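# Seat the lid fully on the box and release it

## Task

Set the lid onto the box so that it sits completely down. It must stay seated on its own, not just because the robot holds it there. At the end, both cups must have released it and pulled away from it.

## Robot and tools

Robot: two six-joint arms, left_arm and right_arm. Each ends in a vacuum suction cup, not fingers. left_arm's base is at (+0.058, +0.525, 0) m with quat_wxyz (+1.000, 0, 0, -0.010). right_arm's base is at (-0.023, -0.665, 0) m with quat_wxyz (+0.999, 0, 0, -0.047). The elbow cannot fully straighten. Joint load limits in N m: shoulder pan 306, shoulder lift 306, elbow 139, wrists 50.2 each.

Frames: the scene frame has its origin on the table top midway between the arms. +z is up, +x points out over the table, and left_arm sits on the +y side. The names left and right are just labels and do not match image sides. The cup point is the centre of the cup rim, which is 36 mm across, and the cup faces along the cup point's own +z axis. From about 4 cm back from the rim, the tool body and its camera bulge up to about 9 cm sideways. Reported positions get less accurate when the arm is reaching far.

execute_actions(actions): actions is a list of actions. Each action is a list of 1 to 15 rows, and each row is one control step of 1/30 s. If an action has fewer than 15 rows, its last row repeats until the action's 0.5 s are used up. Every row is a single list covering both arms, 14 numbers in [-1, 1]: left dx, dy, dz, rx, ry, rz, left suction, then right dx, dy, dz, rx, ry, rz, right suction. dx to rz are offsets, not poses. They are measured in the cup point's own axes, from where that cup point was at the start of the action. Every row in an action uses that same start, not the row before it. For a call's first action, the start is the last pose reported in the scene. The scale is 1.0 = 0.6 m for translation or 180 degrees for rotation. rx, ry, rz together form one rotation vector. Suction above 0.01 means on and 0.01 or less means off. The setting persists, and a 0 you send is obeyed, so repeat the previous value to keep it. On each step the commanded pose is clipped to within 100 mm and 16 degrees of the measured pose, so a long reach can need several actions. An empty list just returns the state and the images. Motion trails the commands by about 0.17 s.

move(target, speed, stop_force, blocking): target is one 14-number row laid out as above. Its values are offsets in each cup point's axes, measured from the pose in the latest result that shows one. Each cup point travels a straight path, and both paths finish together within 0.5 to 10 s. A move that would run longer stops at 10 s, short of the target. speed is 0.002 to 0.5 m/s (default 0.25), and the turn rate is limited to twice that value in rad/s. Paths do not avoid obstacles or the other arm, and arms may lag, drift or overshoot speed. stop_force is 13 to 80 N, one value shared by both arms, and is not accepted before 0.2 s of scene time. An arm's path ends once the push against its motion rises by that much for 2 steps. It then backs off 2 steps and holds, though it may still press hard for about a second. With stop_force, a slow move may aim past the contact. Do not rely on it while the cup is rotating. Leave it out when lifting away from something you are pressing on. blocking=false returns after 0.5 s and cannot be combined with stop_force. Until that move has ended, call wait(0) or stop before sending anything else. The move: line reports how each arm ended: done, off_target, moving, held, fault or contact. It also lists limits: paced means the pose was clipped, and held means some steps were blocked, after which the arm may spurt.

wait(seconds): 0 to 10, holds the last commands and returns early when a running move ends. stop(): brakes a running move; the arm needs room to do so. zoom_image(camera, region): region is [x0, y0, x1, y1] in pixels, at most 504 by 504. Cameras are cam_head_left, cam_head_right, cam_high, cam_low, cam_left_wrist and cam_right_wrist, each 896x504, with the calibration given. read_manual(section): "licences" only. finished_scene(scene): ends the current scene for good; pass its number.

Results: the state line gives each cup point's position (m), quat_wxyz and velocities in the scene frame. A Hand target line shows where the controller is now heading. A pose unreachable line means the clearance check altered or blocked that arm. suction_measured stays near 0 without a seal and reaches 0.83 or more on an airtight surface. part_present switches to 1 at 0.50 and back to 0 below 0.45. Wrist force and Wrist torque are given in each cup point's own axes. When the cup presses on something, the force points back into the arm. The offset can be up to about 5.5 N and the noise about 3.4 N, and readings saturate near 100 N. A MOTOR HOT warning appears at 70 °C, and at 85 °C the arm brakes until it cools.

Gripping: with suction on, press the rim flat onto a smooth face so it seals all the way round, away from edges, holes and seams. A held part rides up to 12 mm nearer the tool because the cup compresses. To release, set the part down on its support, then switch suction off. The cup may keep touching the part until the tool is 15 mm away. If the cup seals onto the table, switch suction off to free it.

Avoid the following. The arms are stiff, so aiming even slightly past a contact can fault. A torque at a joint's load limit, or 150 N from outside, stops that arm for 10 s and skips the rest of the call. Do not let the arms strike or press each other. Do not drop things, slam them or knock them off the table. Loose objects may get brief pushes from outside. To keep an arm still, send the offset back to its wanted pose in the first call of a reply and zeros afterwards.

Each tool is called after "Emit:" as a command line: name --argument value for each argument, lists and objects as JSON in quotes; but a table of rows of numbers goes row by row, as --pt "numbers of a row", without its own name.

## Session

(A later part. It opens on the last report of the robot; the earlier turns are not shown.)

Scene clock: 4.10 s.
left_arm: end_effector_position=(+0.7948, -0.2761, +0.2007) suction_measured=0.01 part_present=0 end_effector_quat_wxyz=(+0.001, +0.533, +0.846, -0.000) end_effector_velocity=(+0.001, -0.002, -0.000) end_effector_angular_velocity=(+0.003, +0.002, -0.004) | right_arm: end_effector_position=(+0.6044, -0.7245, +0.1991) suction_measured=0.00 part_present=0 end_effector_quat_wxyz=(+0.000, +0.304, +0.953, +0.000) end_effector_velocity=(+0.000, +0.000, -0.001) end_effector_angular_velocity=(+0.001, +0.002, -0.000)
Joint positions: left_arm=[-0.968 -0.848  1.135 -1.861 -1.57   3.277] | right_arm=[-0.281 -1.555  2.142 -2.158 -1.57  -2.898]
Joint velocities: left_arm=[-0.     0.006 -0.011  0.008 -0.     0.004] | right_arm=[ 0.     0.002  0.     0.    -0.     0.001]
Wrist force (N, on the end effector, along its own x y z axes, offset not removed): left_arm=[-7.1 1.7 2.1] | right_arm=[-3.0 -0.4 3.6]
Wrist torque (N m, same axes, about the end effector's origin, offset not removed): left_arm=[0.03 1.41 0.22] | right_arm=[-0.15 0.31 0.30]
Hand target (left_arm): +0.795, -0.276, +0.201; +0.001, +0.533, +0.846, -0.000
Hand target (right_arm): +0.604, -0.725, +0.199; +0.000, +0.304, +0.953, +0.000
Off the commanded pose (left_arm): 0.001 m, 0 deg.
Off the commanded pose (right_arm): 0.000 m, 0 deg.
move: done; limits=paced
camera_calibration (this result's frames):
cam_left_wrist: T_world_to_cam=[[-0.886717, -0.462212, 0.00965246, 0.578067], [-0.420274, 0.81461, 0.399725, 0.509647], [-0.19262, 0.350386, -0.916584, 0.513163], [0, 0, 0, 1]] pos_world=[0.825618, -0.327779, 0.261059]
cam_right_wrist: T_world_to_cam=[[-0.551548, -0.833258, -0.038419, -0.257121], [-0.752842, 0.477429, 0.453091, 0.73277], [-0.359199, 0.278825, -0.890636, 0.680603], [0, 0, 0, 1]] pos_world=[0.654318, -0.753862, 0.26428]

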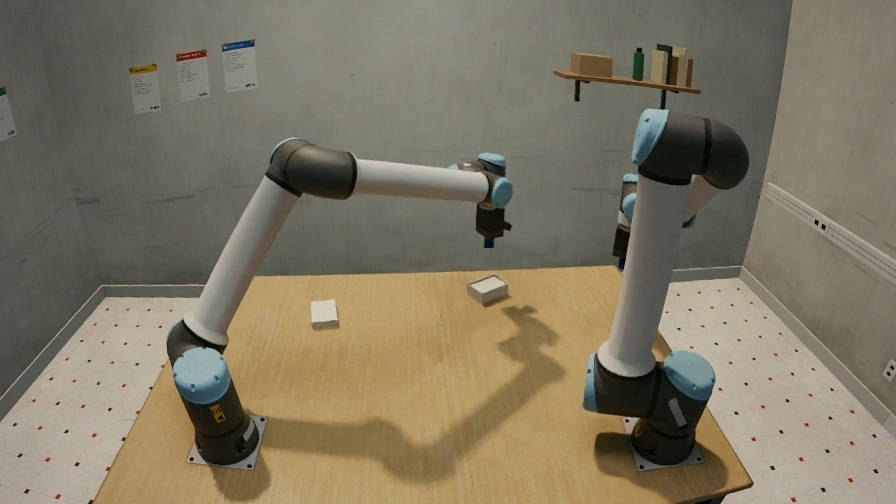

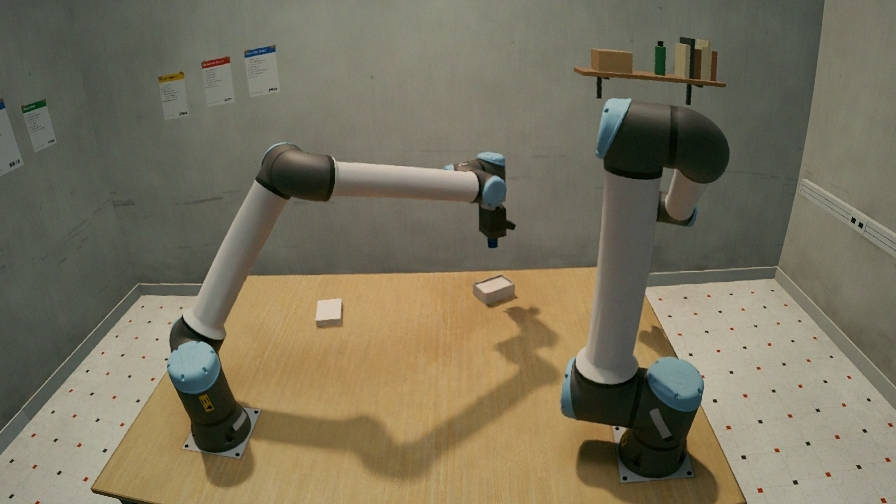

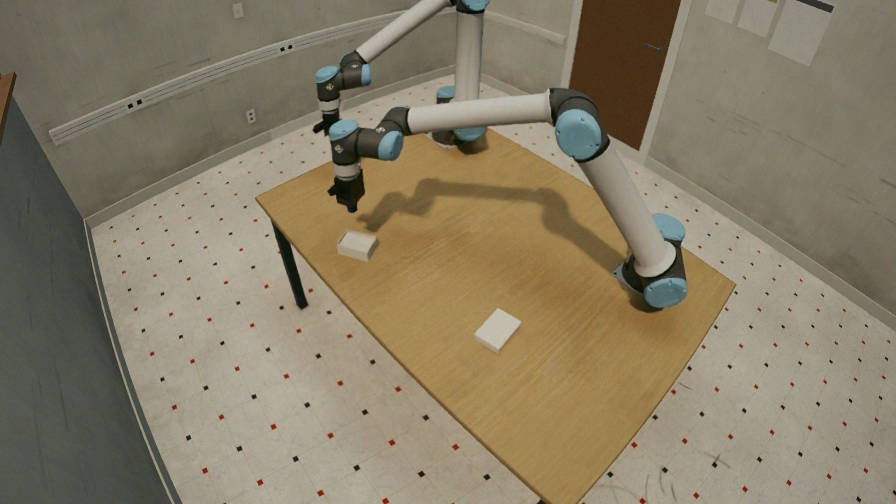

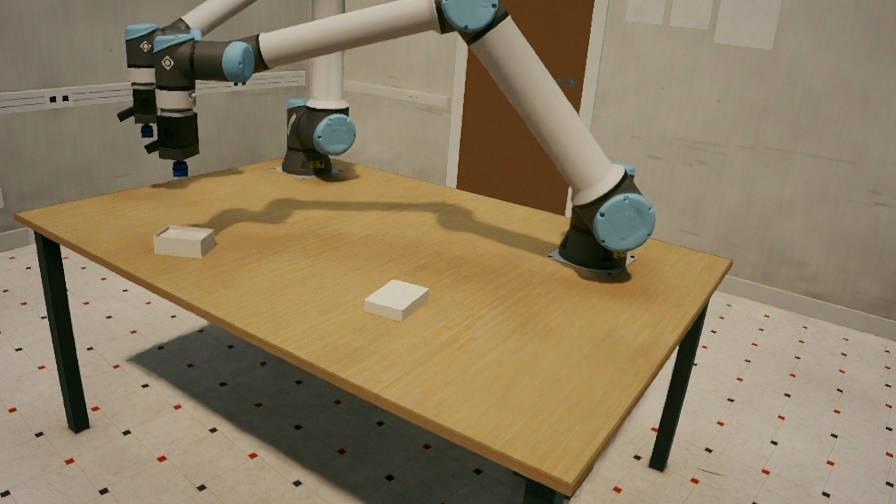

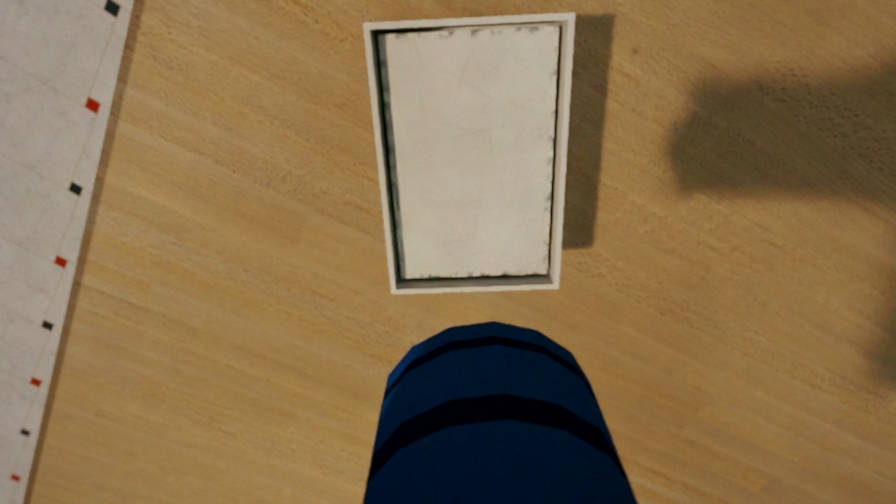

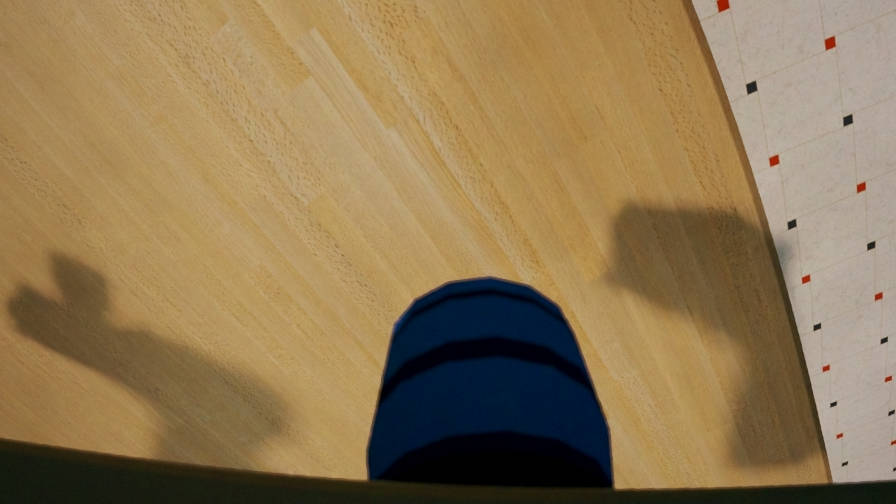

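Emit:
move --target '[0.958,0.2425,0.269,0,0,-0.412,0,0,0,0,0,0,0,0]' --speed 0.4

Emit:
move --target '[0,0,0.05,0,0,0,1,0,0,0,0,0,0,0]' --speed 0.015 --stop_force 13

Emit:
move --target '[0,0,-0.1,0,0,0,1,0,0,0,0,0,0,0]' --speed 0.2

Scene clock: 7.10 s.
left_arm: end_effector_position=(+0.6786, +0.3049, +0.0386) suction_measured=0.01 part_present=0 end_effector_quat_wxyz=(+0.001, -0.085, +0.996, -0.001) end_effector_velocity=(+0.000, +0.003, -0.000) end_effector_angular_velocity=(-0.001, -0.001, +0.006) | right_arm: end_effector_position=(+0.6044, -0.7245, +0.1991) suction_measured=0.00 part_present=0 end_effector_quat_wxyz=(+0.000, +0.304, +0.953, +0.000) end_effector_velocity=(-0.000, -0.000, -0.000) end_effector_angular_velocity=(+0.000, +0.000, -0.001)
Joint positions: left_arm=[-0.589 -1.294  2.213 -2.493 -1.571  2.363] | right_arm=[-0.281 -1.555  2.142 -2.158 -1.57  -2.898]
Joint velocities: left_arm=[ 0.004 -0.001  0.003 -0.004  0.    -0.002] | right_arm=[-0.     0.     0.     0.    -0.     0.001]
Wrist force (N, on the end effector, along its own x y z axes, offset not removed): left_arm=[-3.4 1.9 0.5] | right_arm=[-2.3 3.9 0.6]
Wrist torque (N m, same axes, about the end effector's origin, offset not removed): left_arm=[0.14 0.73 0.25] | right_arm=[0.57 0.25 0.31]
Hand target (left_arm): +0.679, +0.305, +0.038; +0.001, -0.085, +0.996, -0.001
Hand target (right_arm): +0.604, -0.725, +0.199; +0.000, +0.304, +0.953, +0.000
Off the commanded pose (left_arm): 0.001 m, 0 deg.
Off the commanded pose (right_arm): 0.000 m, 0 deg.
move: done
camera_calibration (this result's frames):
cam_left_wrist: T_world_to_cam=[[0.202062, -0.979296, 0.0122915, 0.163821], [-0.898413, -0.180347, 0.40041, 0.680171], [-0.389903, -0.0919504, -0.916254, 0.40729], [0, 0, 0, 1]] pos_world=[0.736777, 0.320547, 0.0988199]
cam_right_wrist: T_world_to_cam=[[-0.551548, -0.833258, -0.0384189, -0.257121], [-0.752842, 0.477429, 0.453091, 0.73277], [-0.359199, 0.278825, -0.890636, 0.680603], [0, 0, 0, 1]] pos_world=[0.654317, -0.753862, 0.26428]

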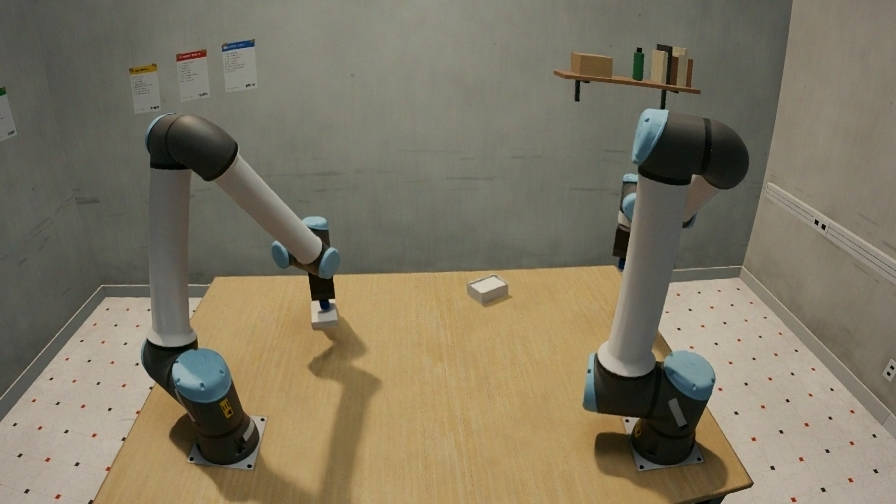

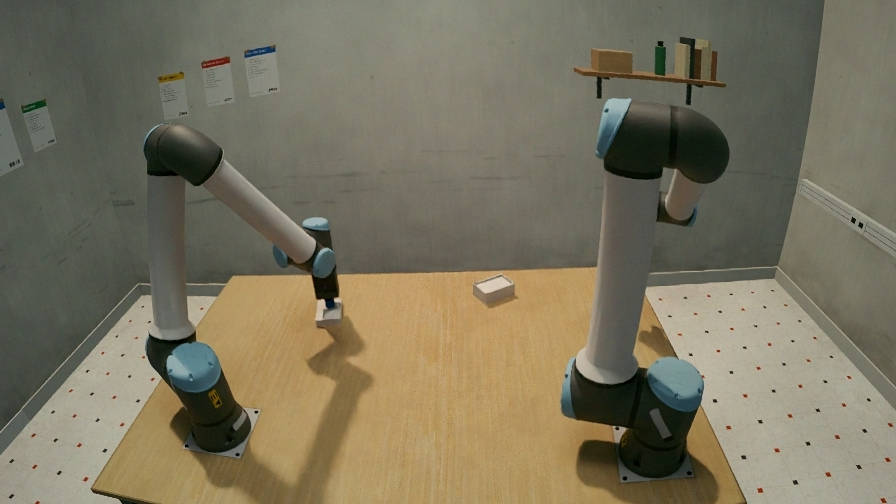

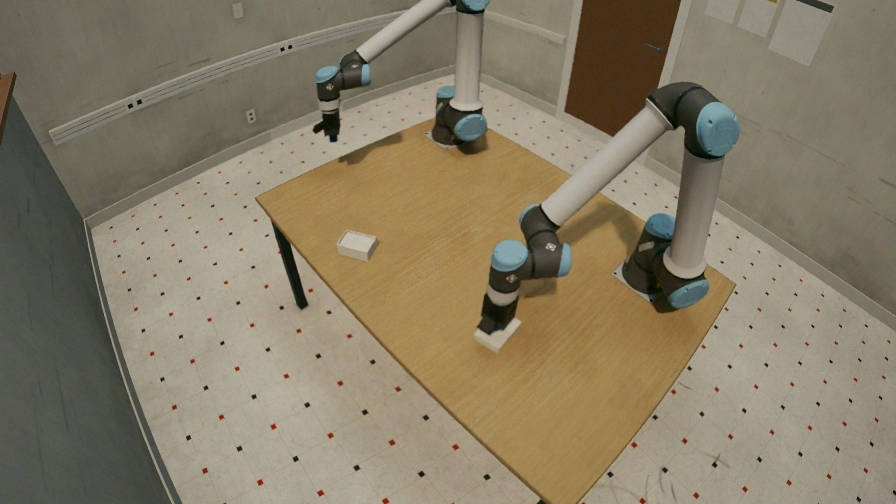

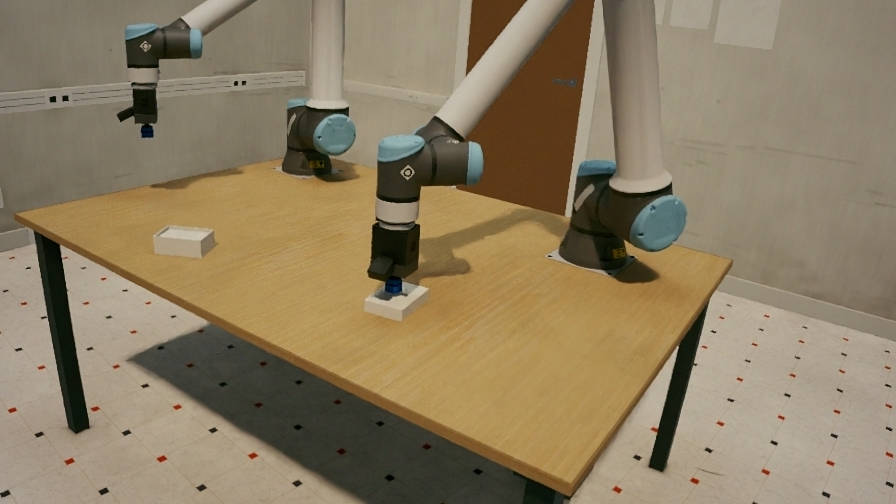

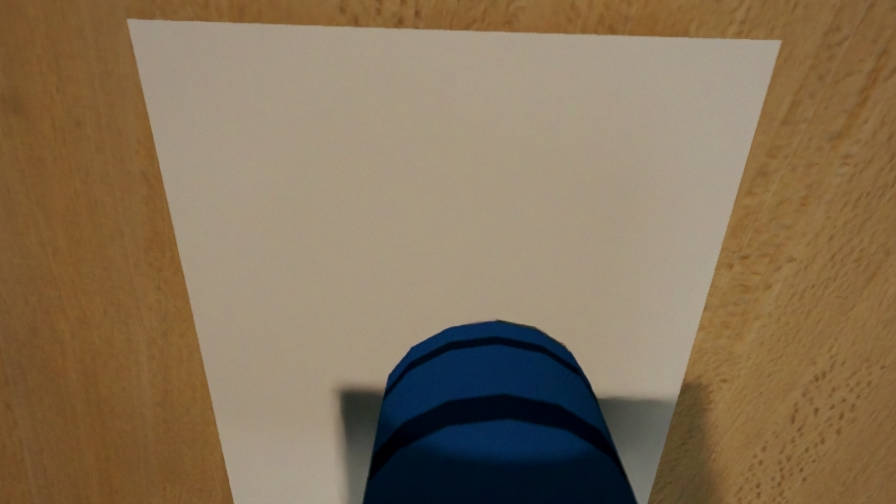

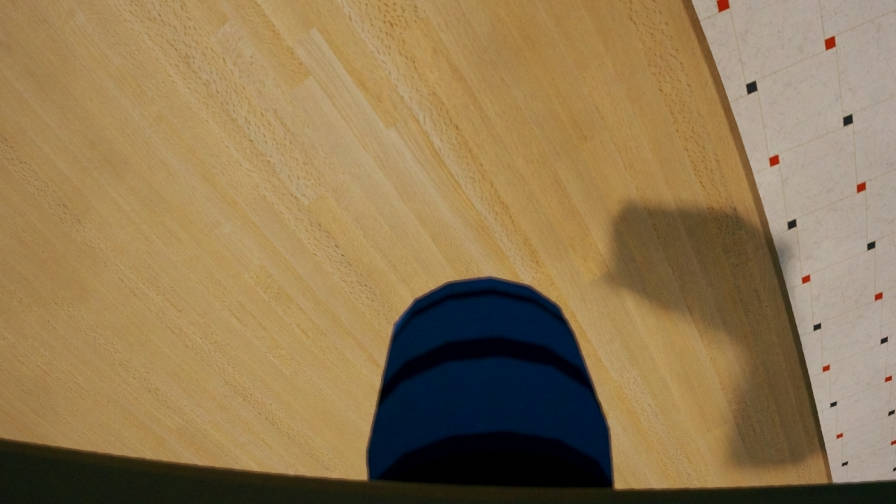

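Scene clock: 9.07 s.
left_arm: end_effector_position=(+0.6786, +0.3049, +0.0151) suction_measured=0.99 part_present=1 end_effector_quat_wxyz=(+0.001, -0.085, +0.996, -0.001) end_effector_velocity=(-0.001, +0.001, +0.003) end_effector_angular_velocity=(+0.002, +0.003, -0.000) | right_arm: end_effector_position=(+0.6044, -0.7245, +0.1991) suction_measured=0.00 part_present=0 end_effector_quat_wxyz=(+0.000, +0.304, +0.953, +0.000) end_effector_velocity=(+0.000, +0.000, +0.001) end_effector_angular_velocity=(+0.000, -0.001, +0.001)
Joint positions: left_arm=[-0.589 -1.255  2.224 -2.542 -1.571  2.363] | right_arm=[-0.281 -1.555  2.142 -2.158 -1.57  -2.898]
Joint velocities: left_arm=[-0.    -0.006 -0.     0.01  -0.     0.   ] | right_arm=[-0.    -0.001  0.     0.     0.001 -0.001]
Wrist force (N, on the end effector, along its own x y z axes, offset not removed): left_arm=[14.8 12.8 -64.3] | right_arm=[-1.4 1.8 2.5]
Wrist torque (N m, same axes, about the end effector's origin, offset not removed): left_arm=[0.09 0.10 0.24] | right_arm=[0.17 0.03 0.32]
Hand target (left_arm): +0.679, +0.305, +0.016; +0.001, -0.085, +0.996, -0.001
Hand target (right_arm): +0.604, -0.725, +0.199; +0.000, +0.304, +0.953, +0.000
Off the commanded pose (left_arm): 0.007 m, 0 deg.
Off the commanded pose (right_arm): 0.000 m, 0 deg.
move: contact (left_arm)
camera_calibration (this result's frames):
cam_left_wrist: T_world_to_cam=[[0.202062, -0.979295, 0.0123108, 0.16413], [-0.898425, -0.180343, 0.400386, 0.68954], [-0.389876, -0.0919631, -0.916264, 0.385795], [0, 0, 0, 1]] pos_world=[0.736748, 0.320564, 0.0753875]
cam_right_wrist: T_world_to_cam=[[-0.551548, -0.833258, -0.0384189, -0.257121], [-0.752842, 0.477429, 0.453091, 0.73277], [-0.359199, 0.278825, -0.890636, 0.680603], [0, 0, 0, 1]] pos_world=[0.654317, -0.753862, 0.26428]

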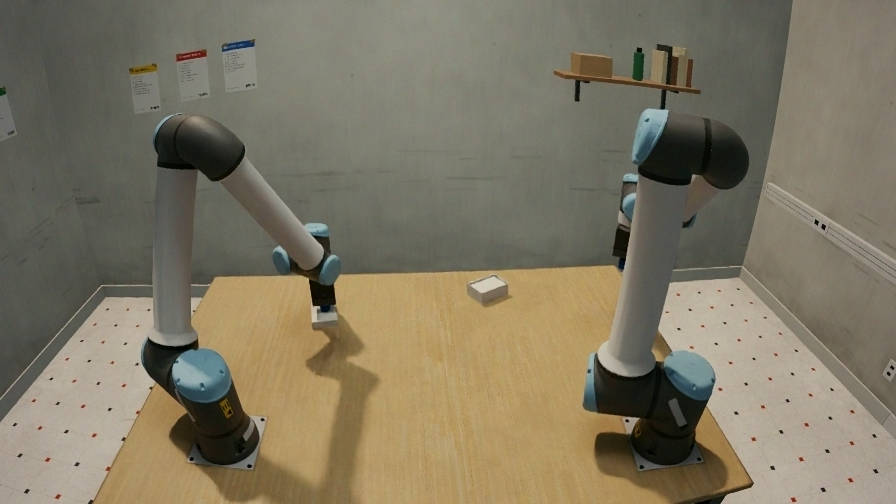

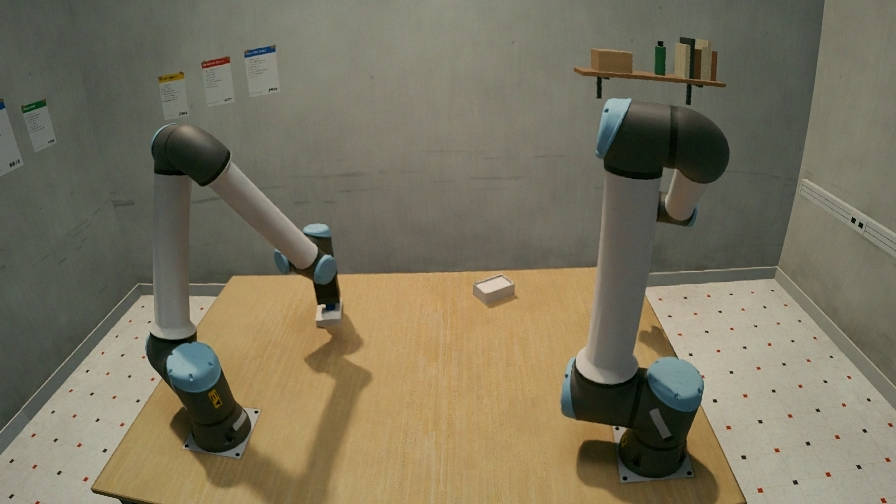

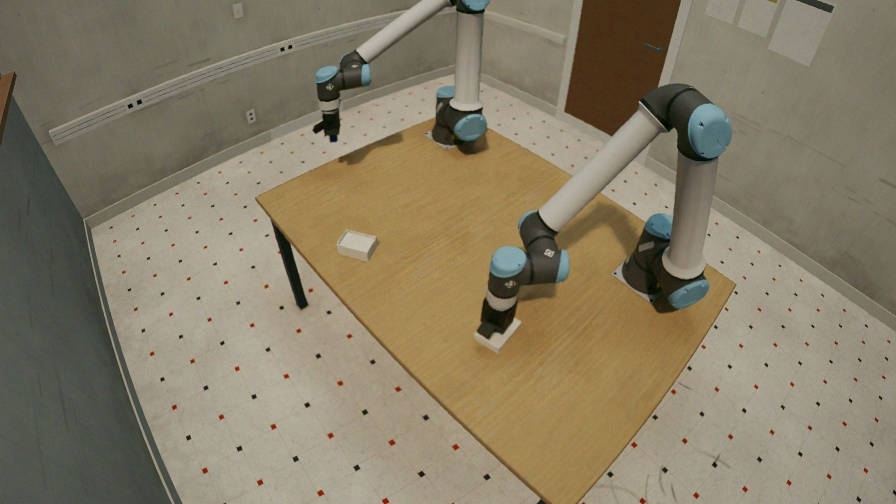

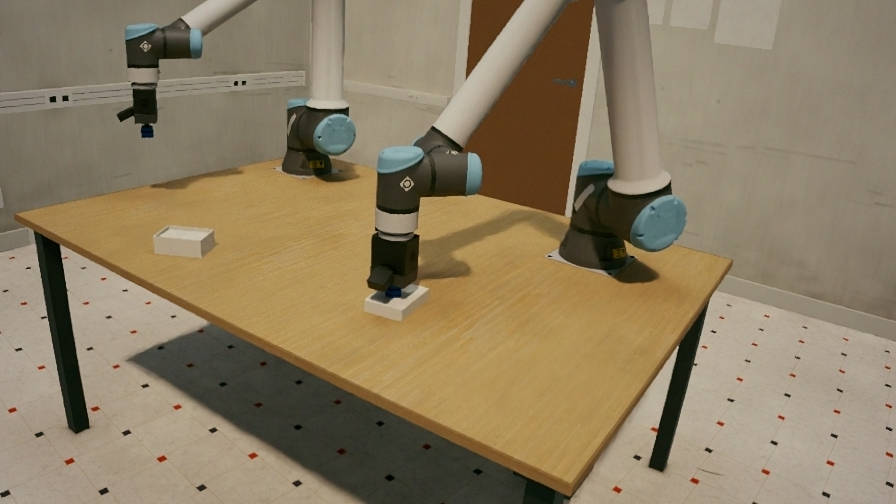

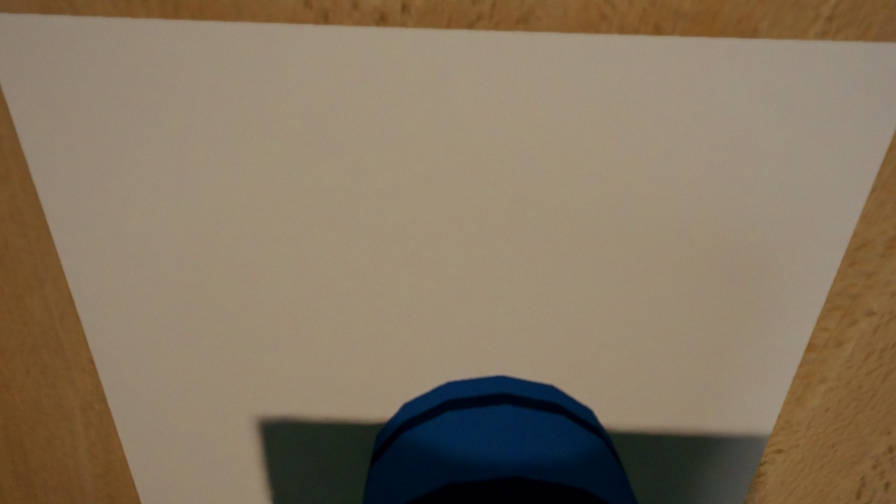

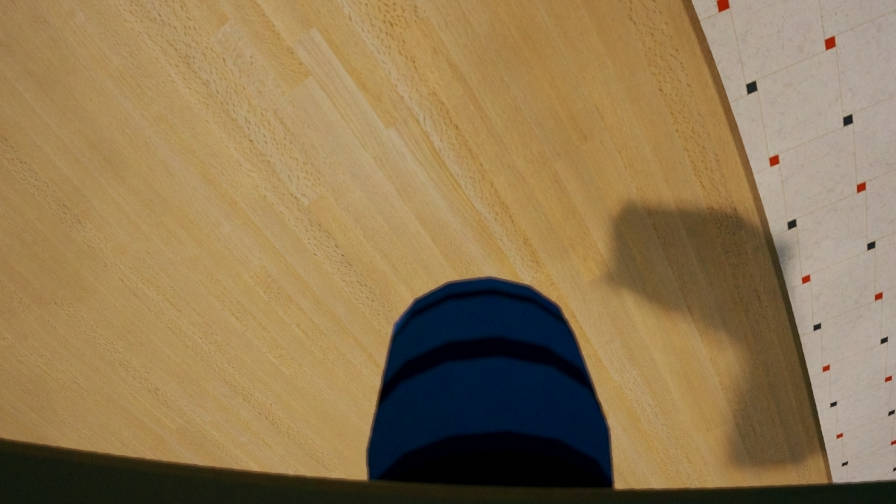

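Scene clock: 10.03 s.
left_arm: end_effector_position=(+0.6785, +0.3049, +0.0748) suction_measured=0.99 part_present=1 end_effector_quat_wxyz=(+0.001, -0.085, +0.996, -0.001) end_effector_velocity=(-0.000, -0.001, +0.003) end_effector_angular_velocity=(+0.000, +0.000, +0.000) | right_arm: end_effector_position=(+0.6044, -0.7245, +0.1991) suction_measured=0.00 part_present=0 end_effector_quat_wxyz=(+0.000, +0.304, +0.953, +0.000) end_effector_velocity=(+0.000, -0.000, -0.000) end_effector_angular_velocity=(+0.000, +0.000, -0.001)
Joint positions: left_arm=[-0.589 -1.351  2.194 -2.416 -1.571  2.363] | right_arm=[-0.281 -1.555  2.142 -2.158 -1.57  -2.898]
Joint velocities: left_arm=[-0.001 -0.004 -0.002  0.006 -0.    -0.001] | right_arm=[-0.     0.001 -0.    -0.     0.     0.001]
Wrist force (N, on the end effector, along its own x y z axes, offset not removed): left_arm=[-2.8 0.8 -2.8] | right_arm=[-2.5 2.0 1.0]
Wrist torque (N m, same axes, about the end effector's origin, offset not removed): left_arm=[-0.17 0.62 0.24] | right_arm=[0.17 0.18 0.26]
Hand target (left_arm): +0.679, +0.305, +0.075; +0.001, -0.085, +0.996, -0.001
Hand target (right_arm): +0.604, -0.725, +0.199; +0.000, +0.304, +0.953, +0.000
Off the commanded pose (left_arm): 0.000 m, 0 deg.
Off the commanded pose (right_arm): 0.000 m, 0 deg.
move: done
camera_calibration (this result's frames):
cam_left_wrist: T_world_to_cam=[[0.201905, -0.979327, 0.0123458, 0.163584], [-0.89847, -0.180187, 0.400355, 0.665559], [-0.389854, -0.0919258, -0.916277, 0.440434], [0, 0, 0, 1]] pos_world=[0.736661, 0.320615, 0.13508]
cam_right_wrist: T_world_to_cam=[[-0.551548, -0.833258, -0.0384191, -0.25712], [-0.752842, 0.477429, 0.453091, 0.73277], [-0.359199, 0.278825, -0.890636, 0.680603], [0, 0, 0, 1]] pos_world=[0.654318, -0.753862, 0.26428]

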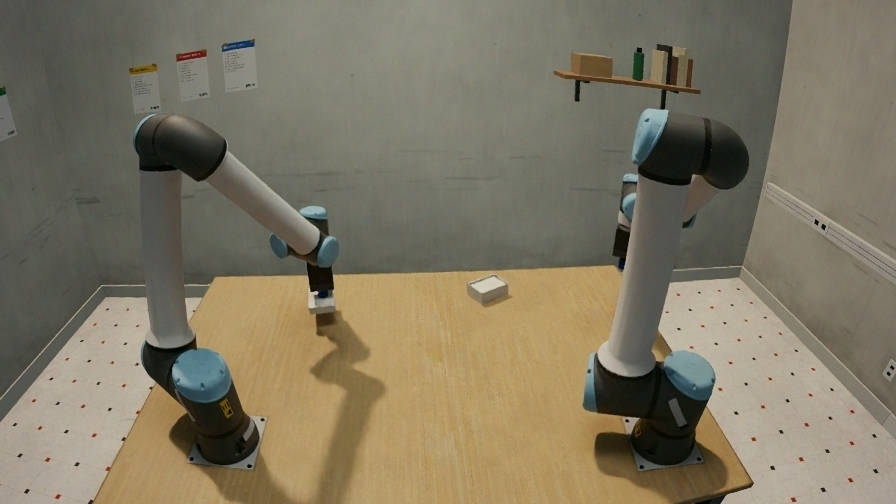

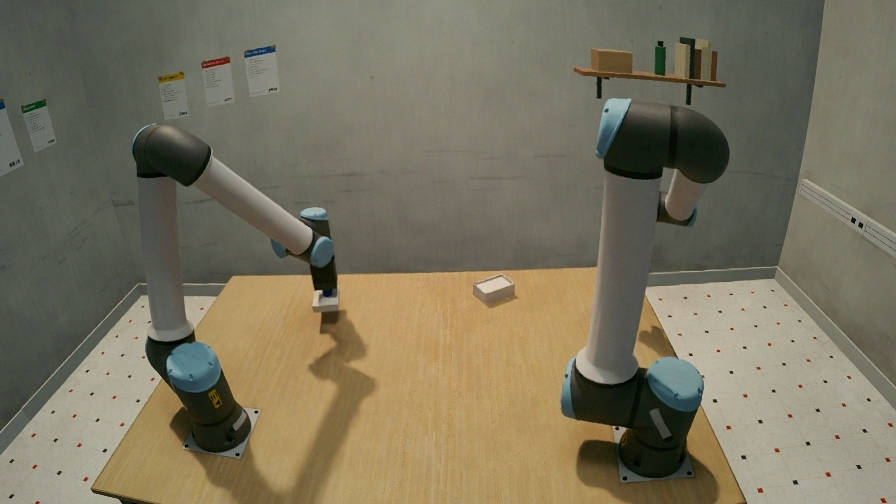

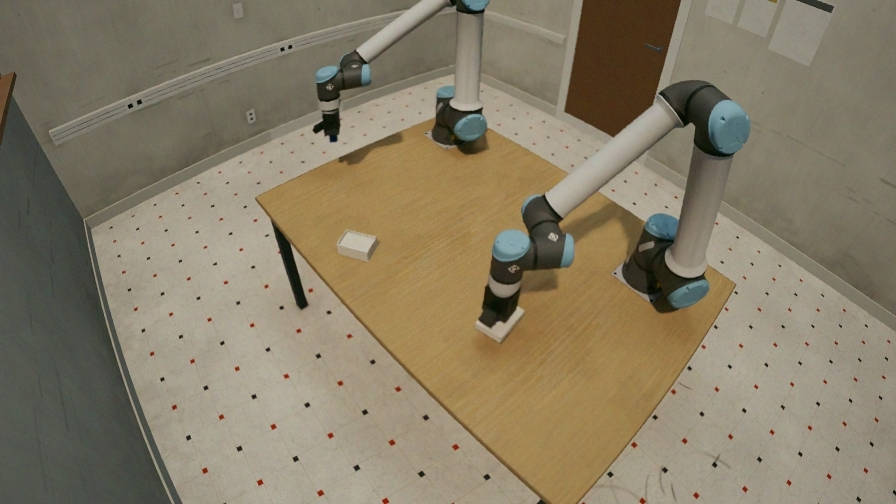

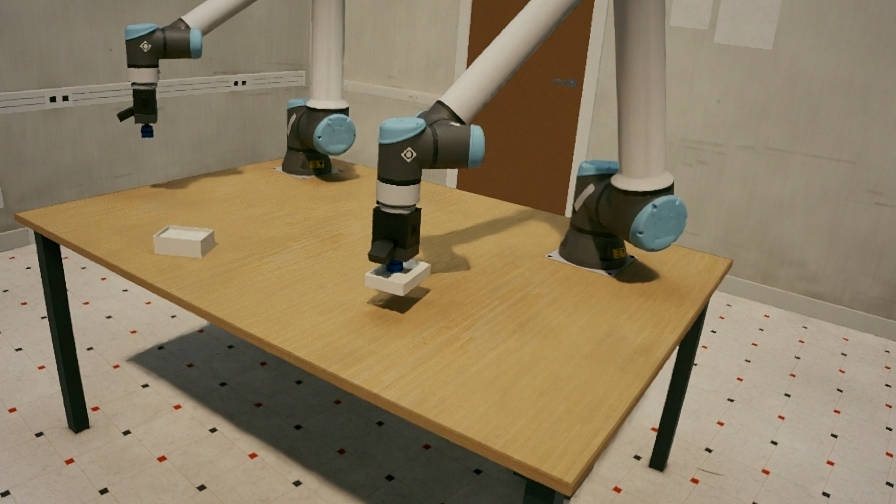

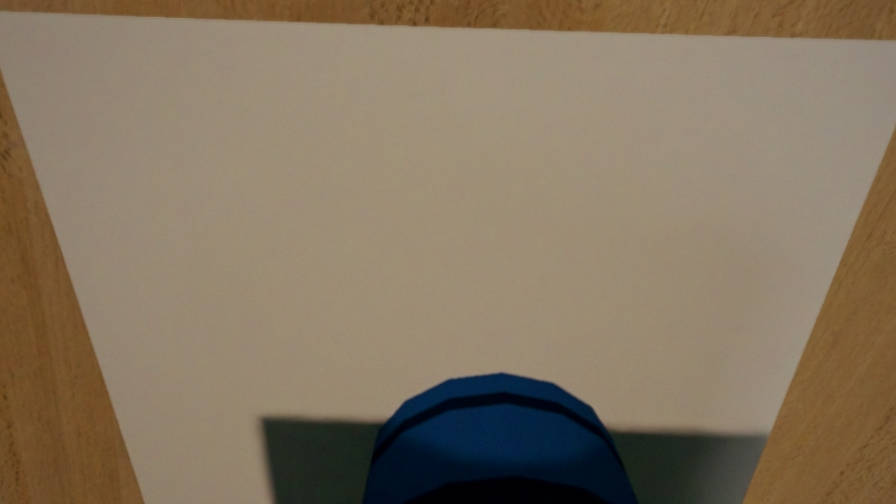

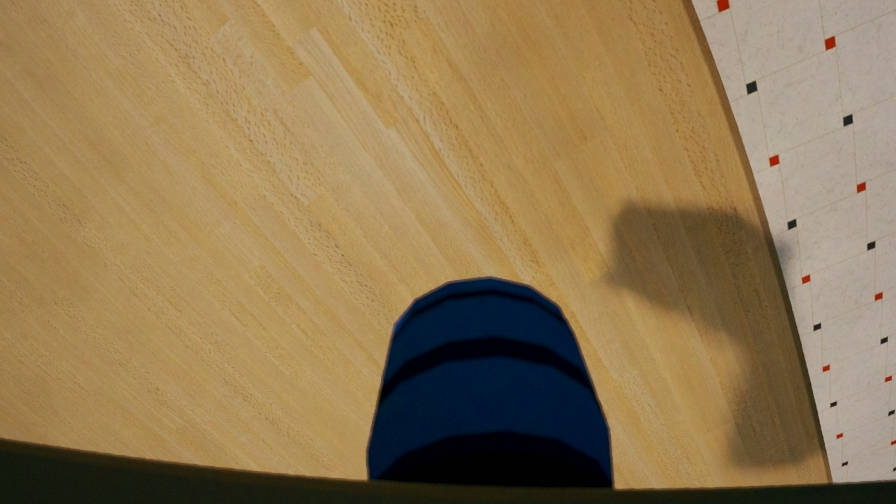

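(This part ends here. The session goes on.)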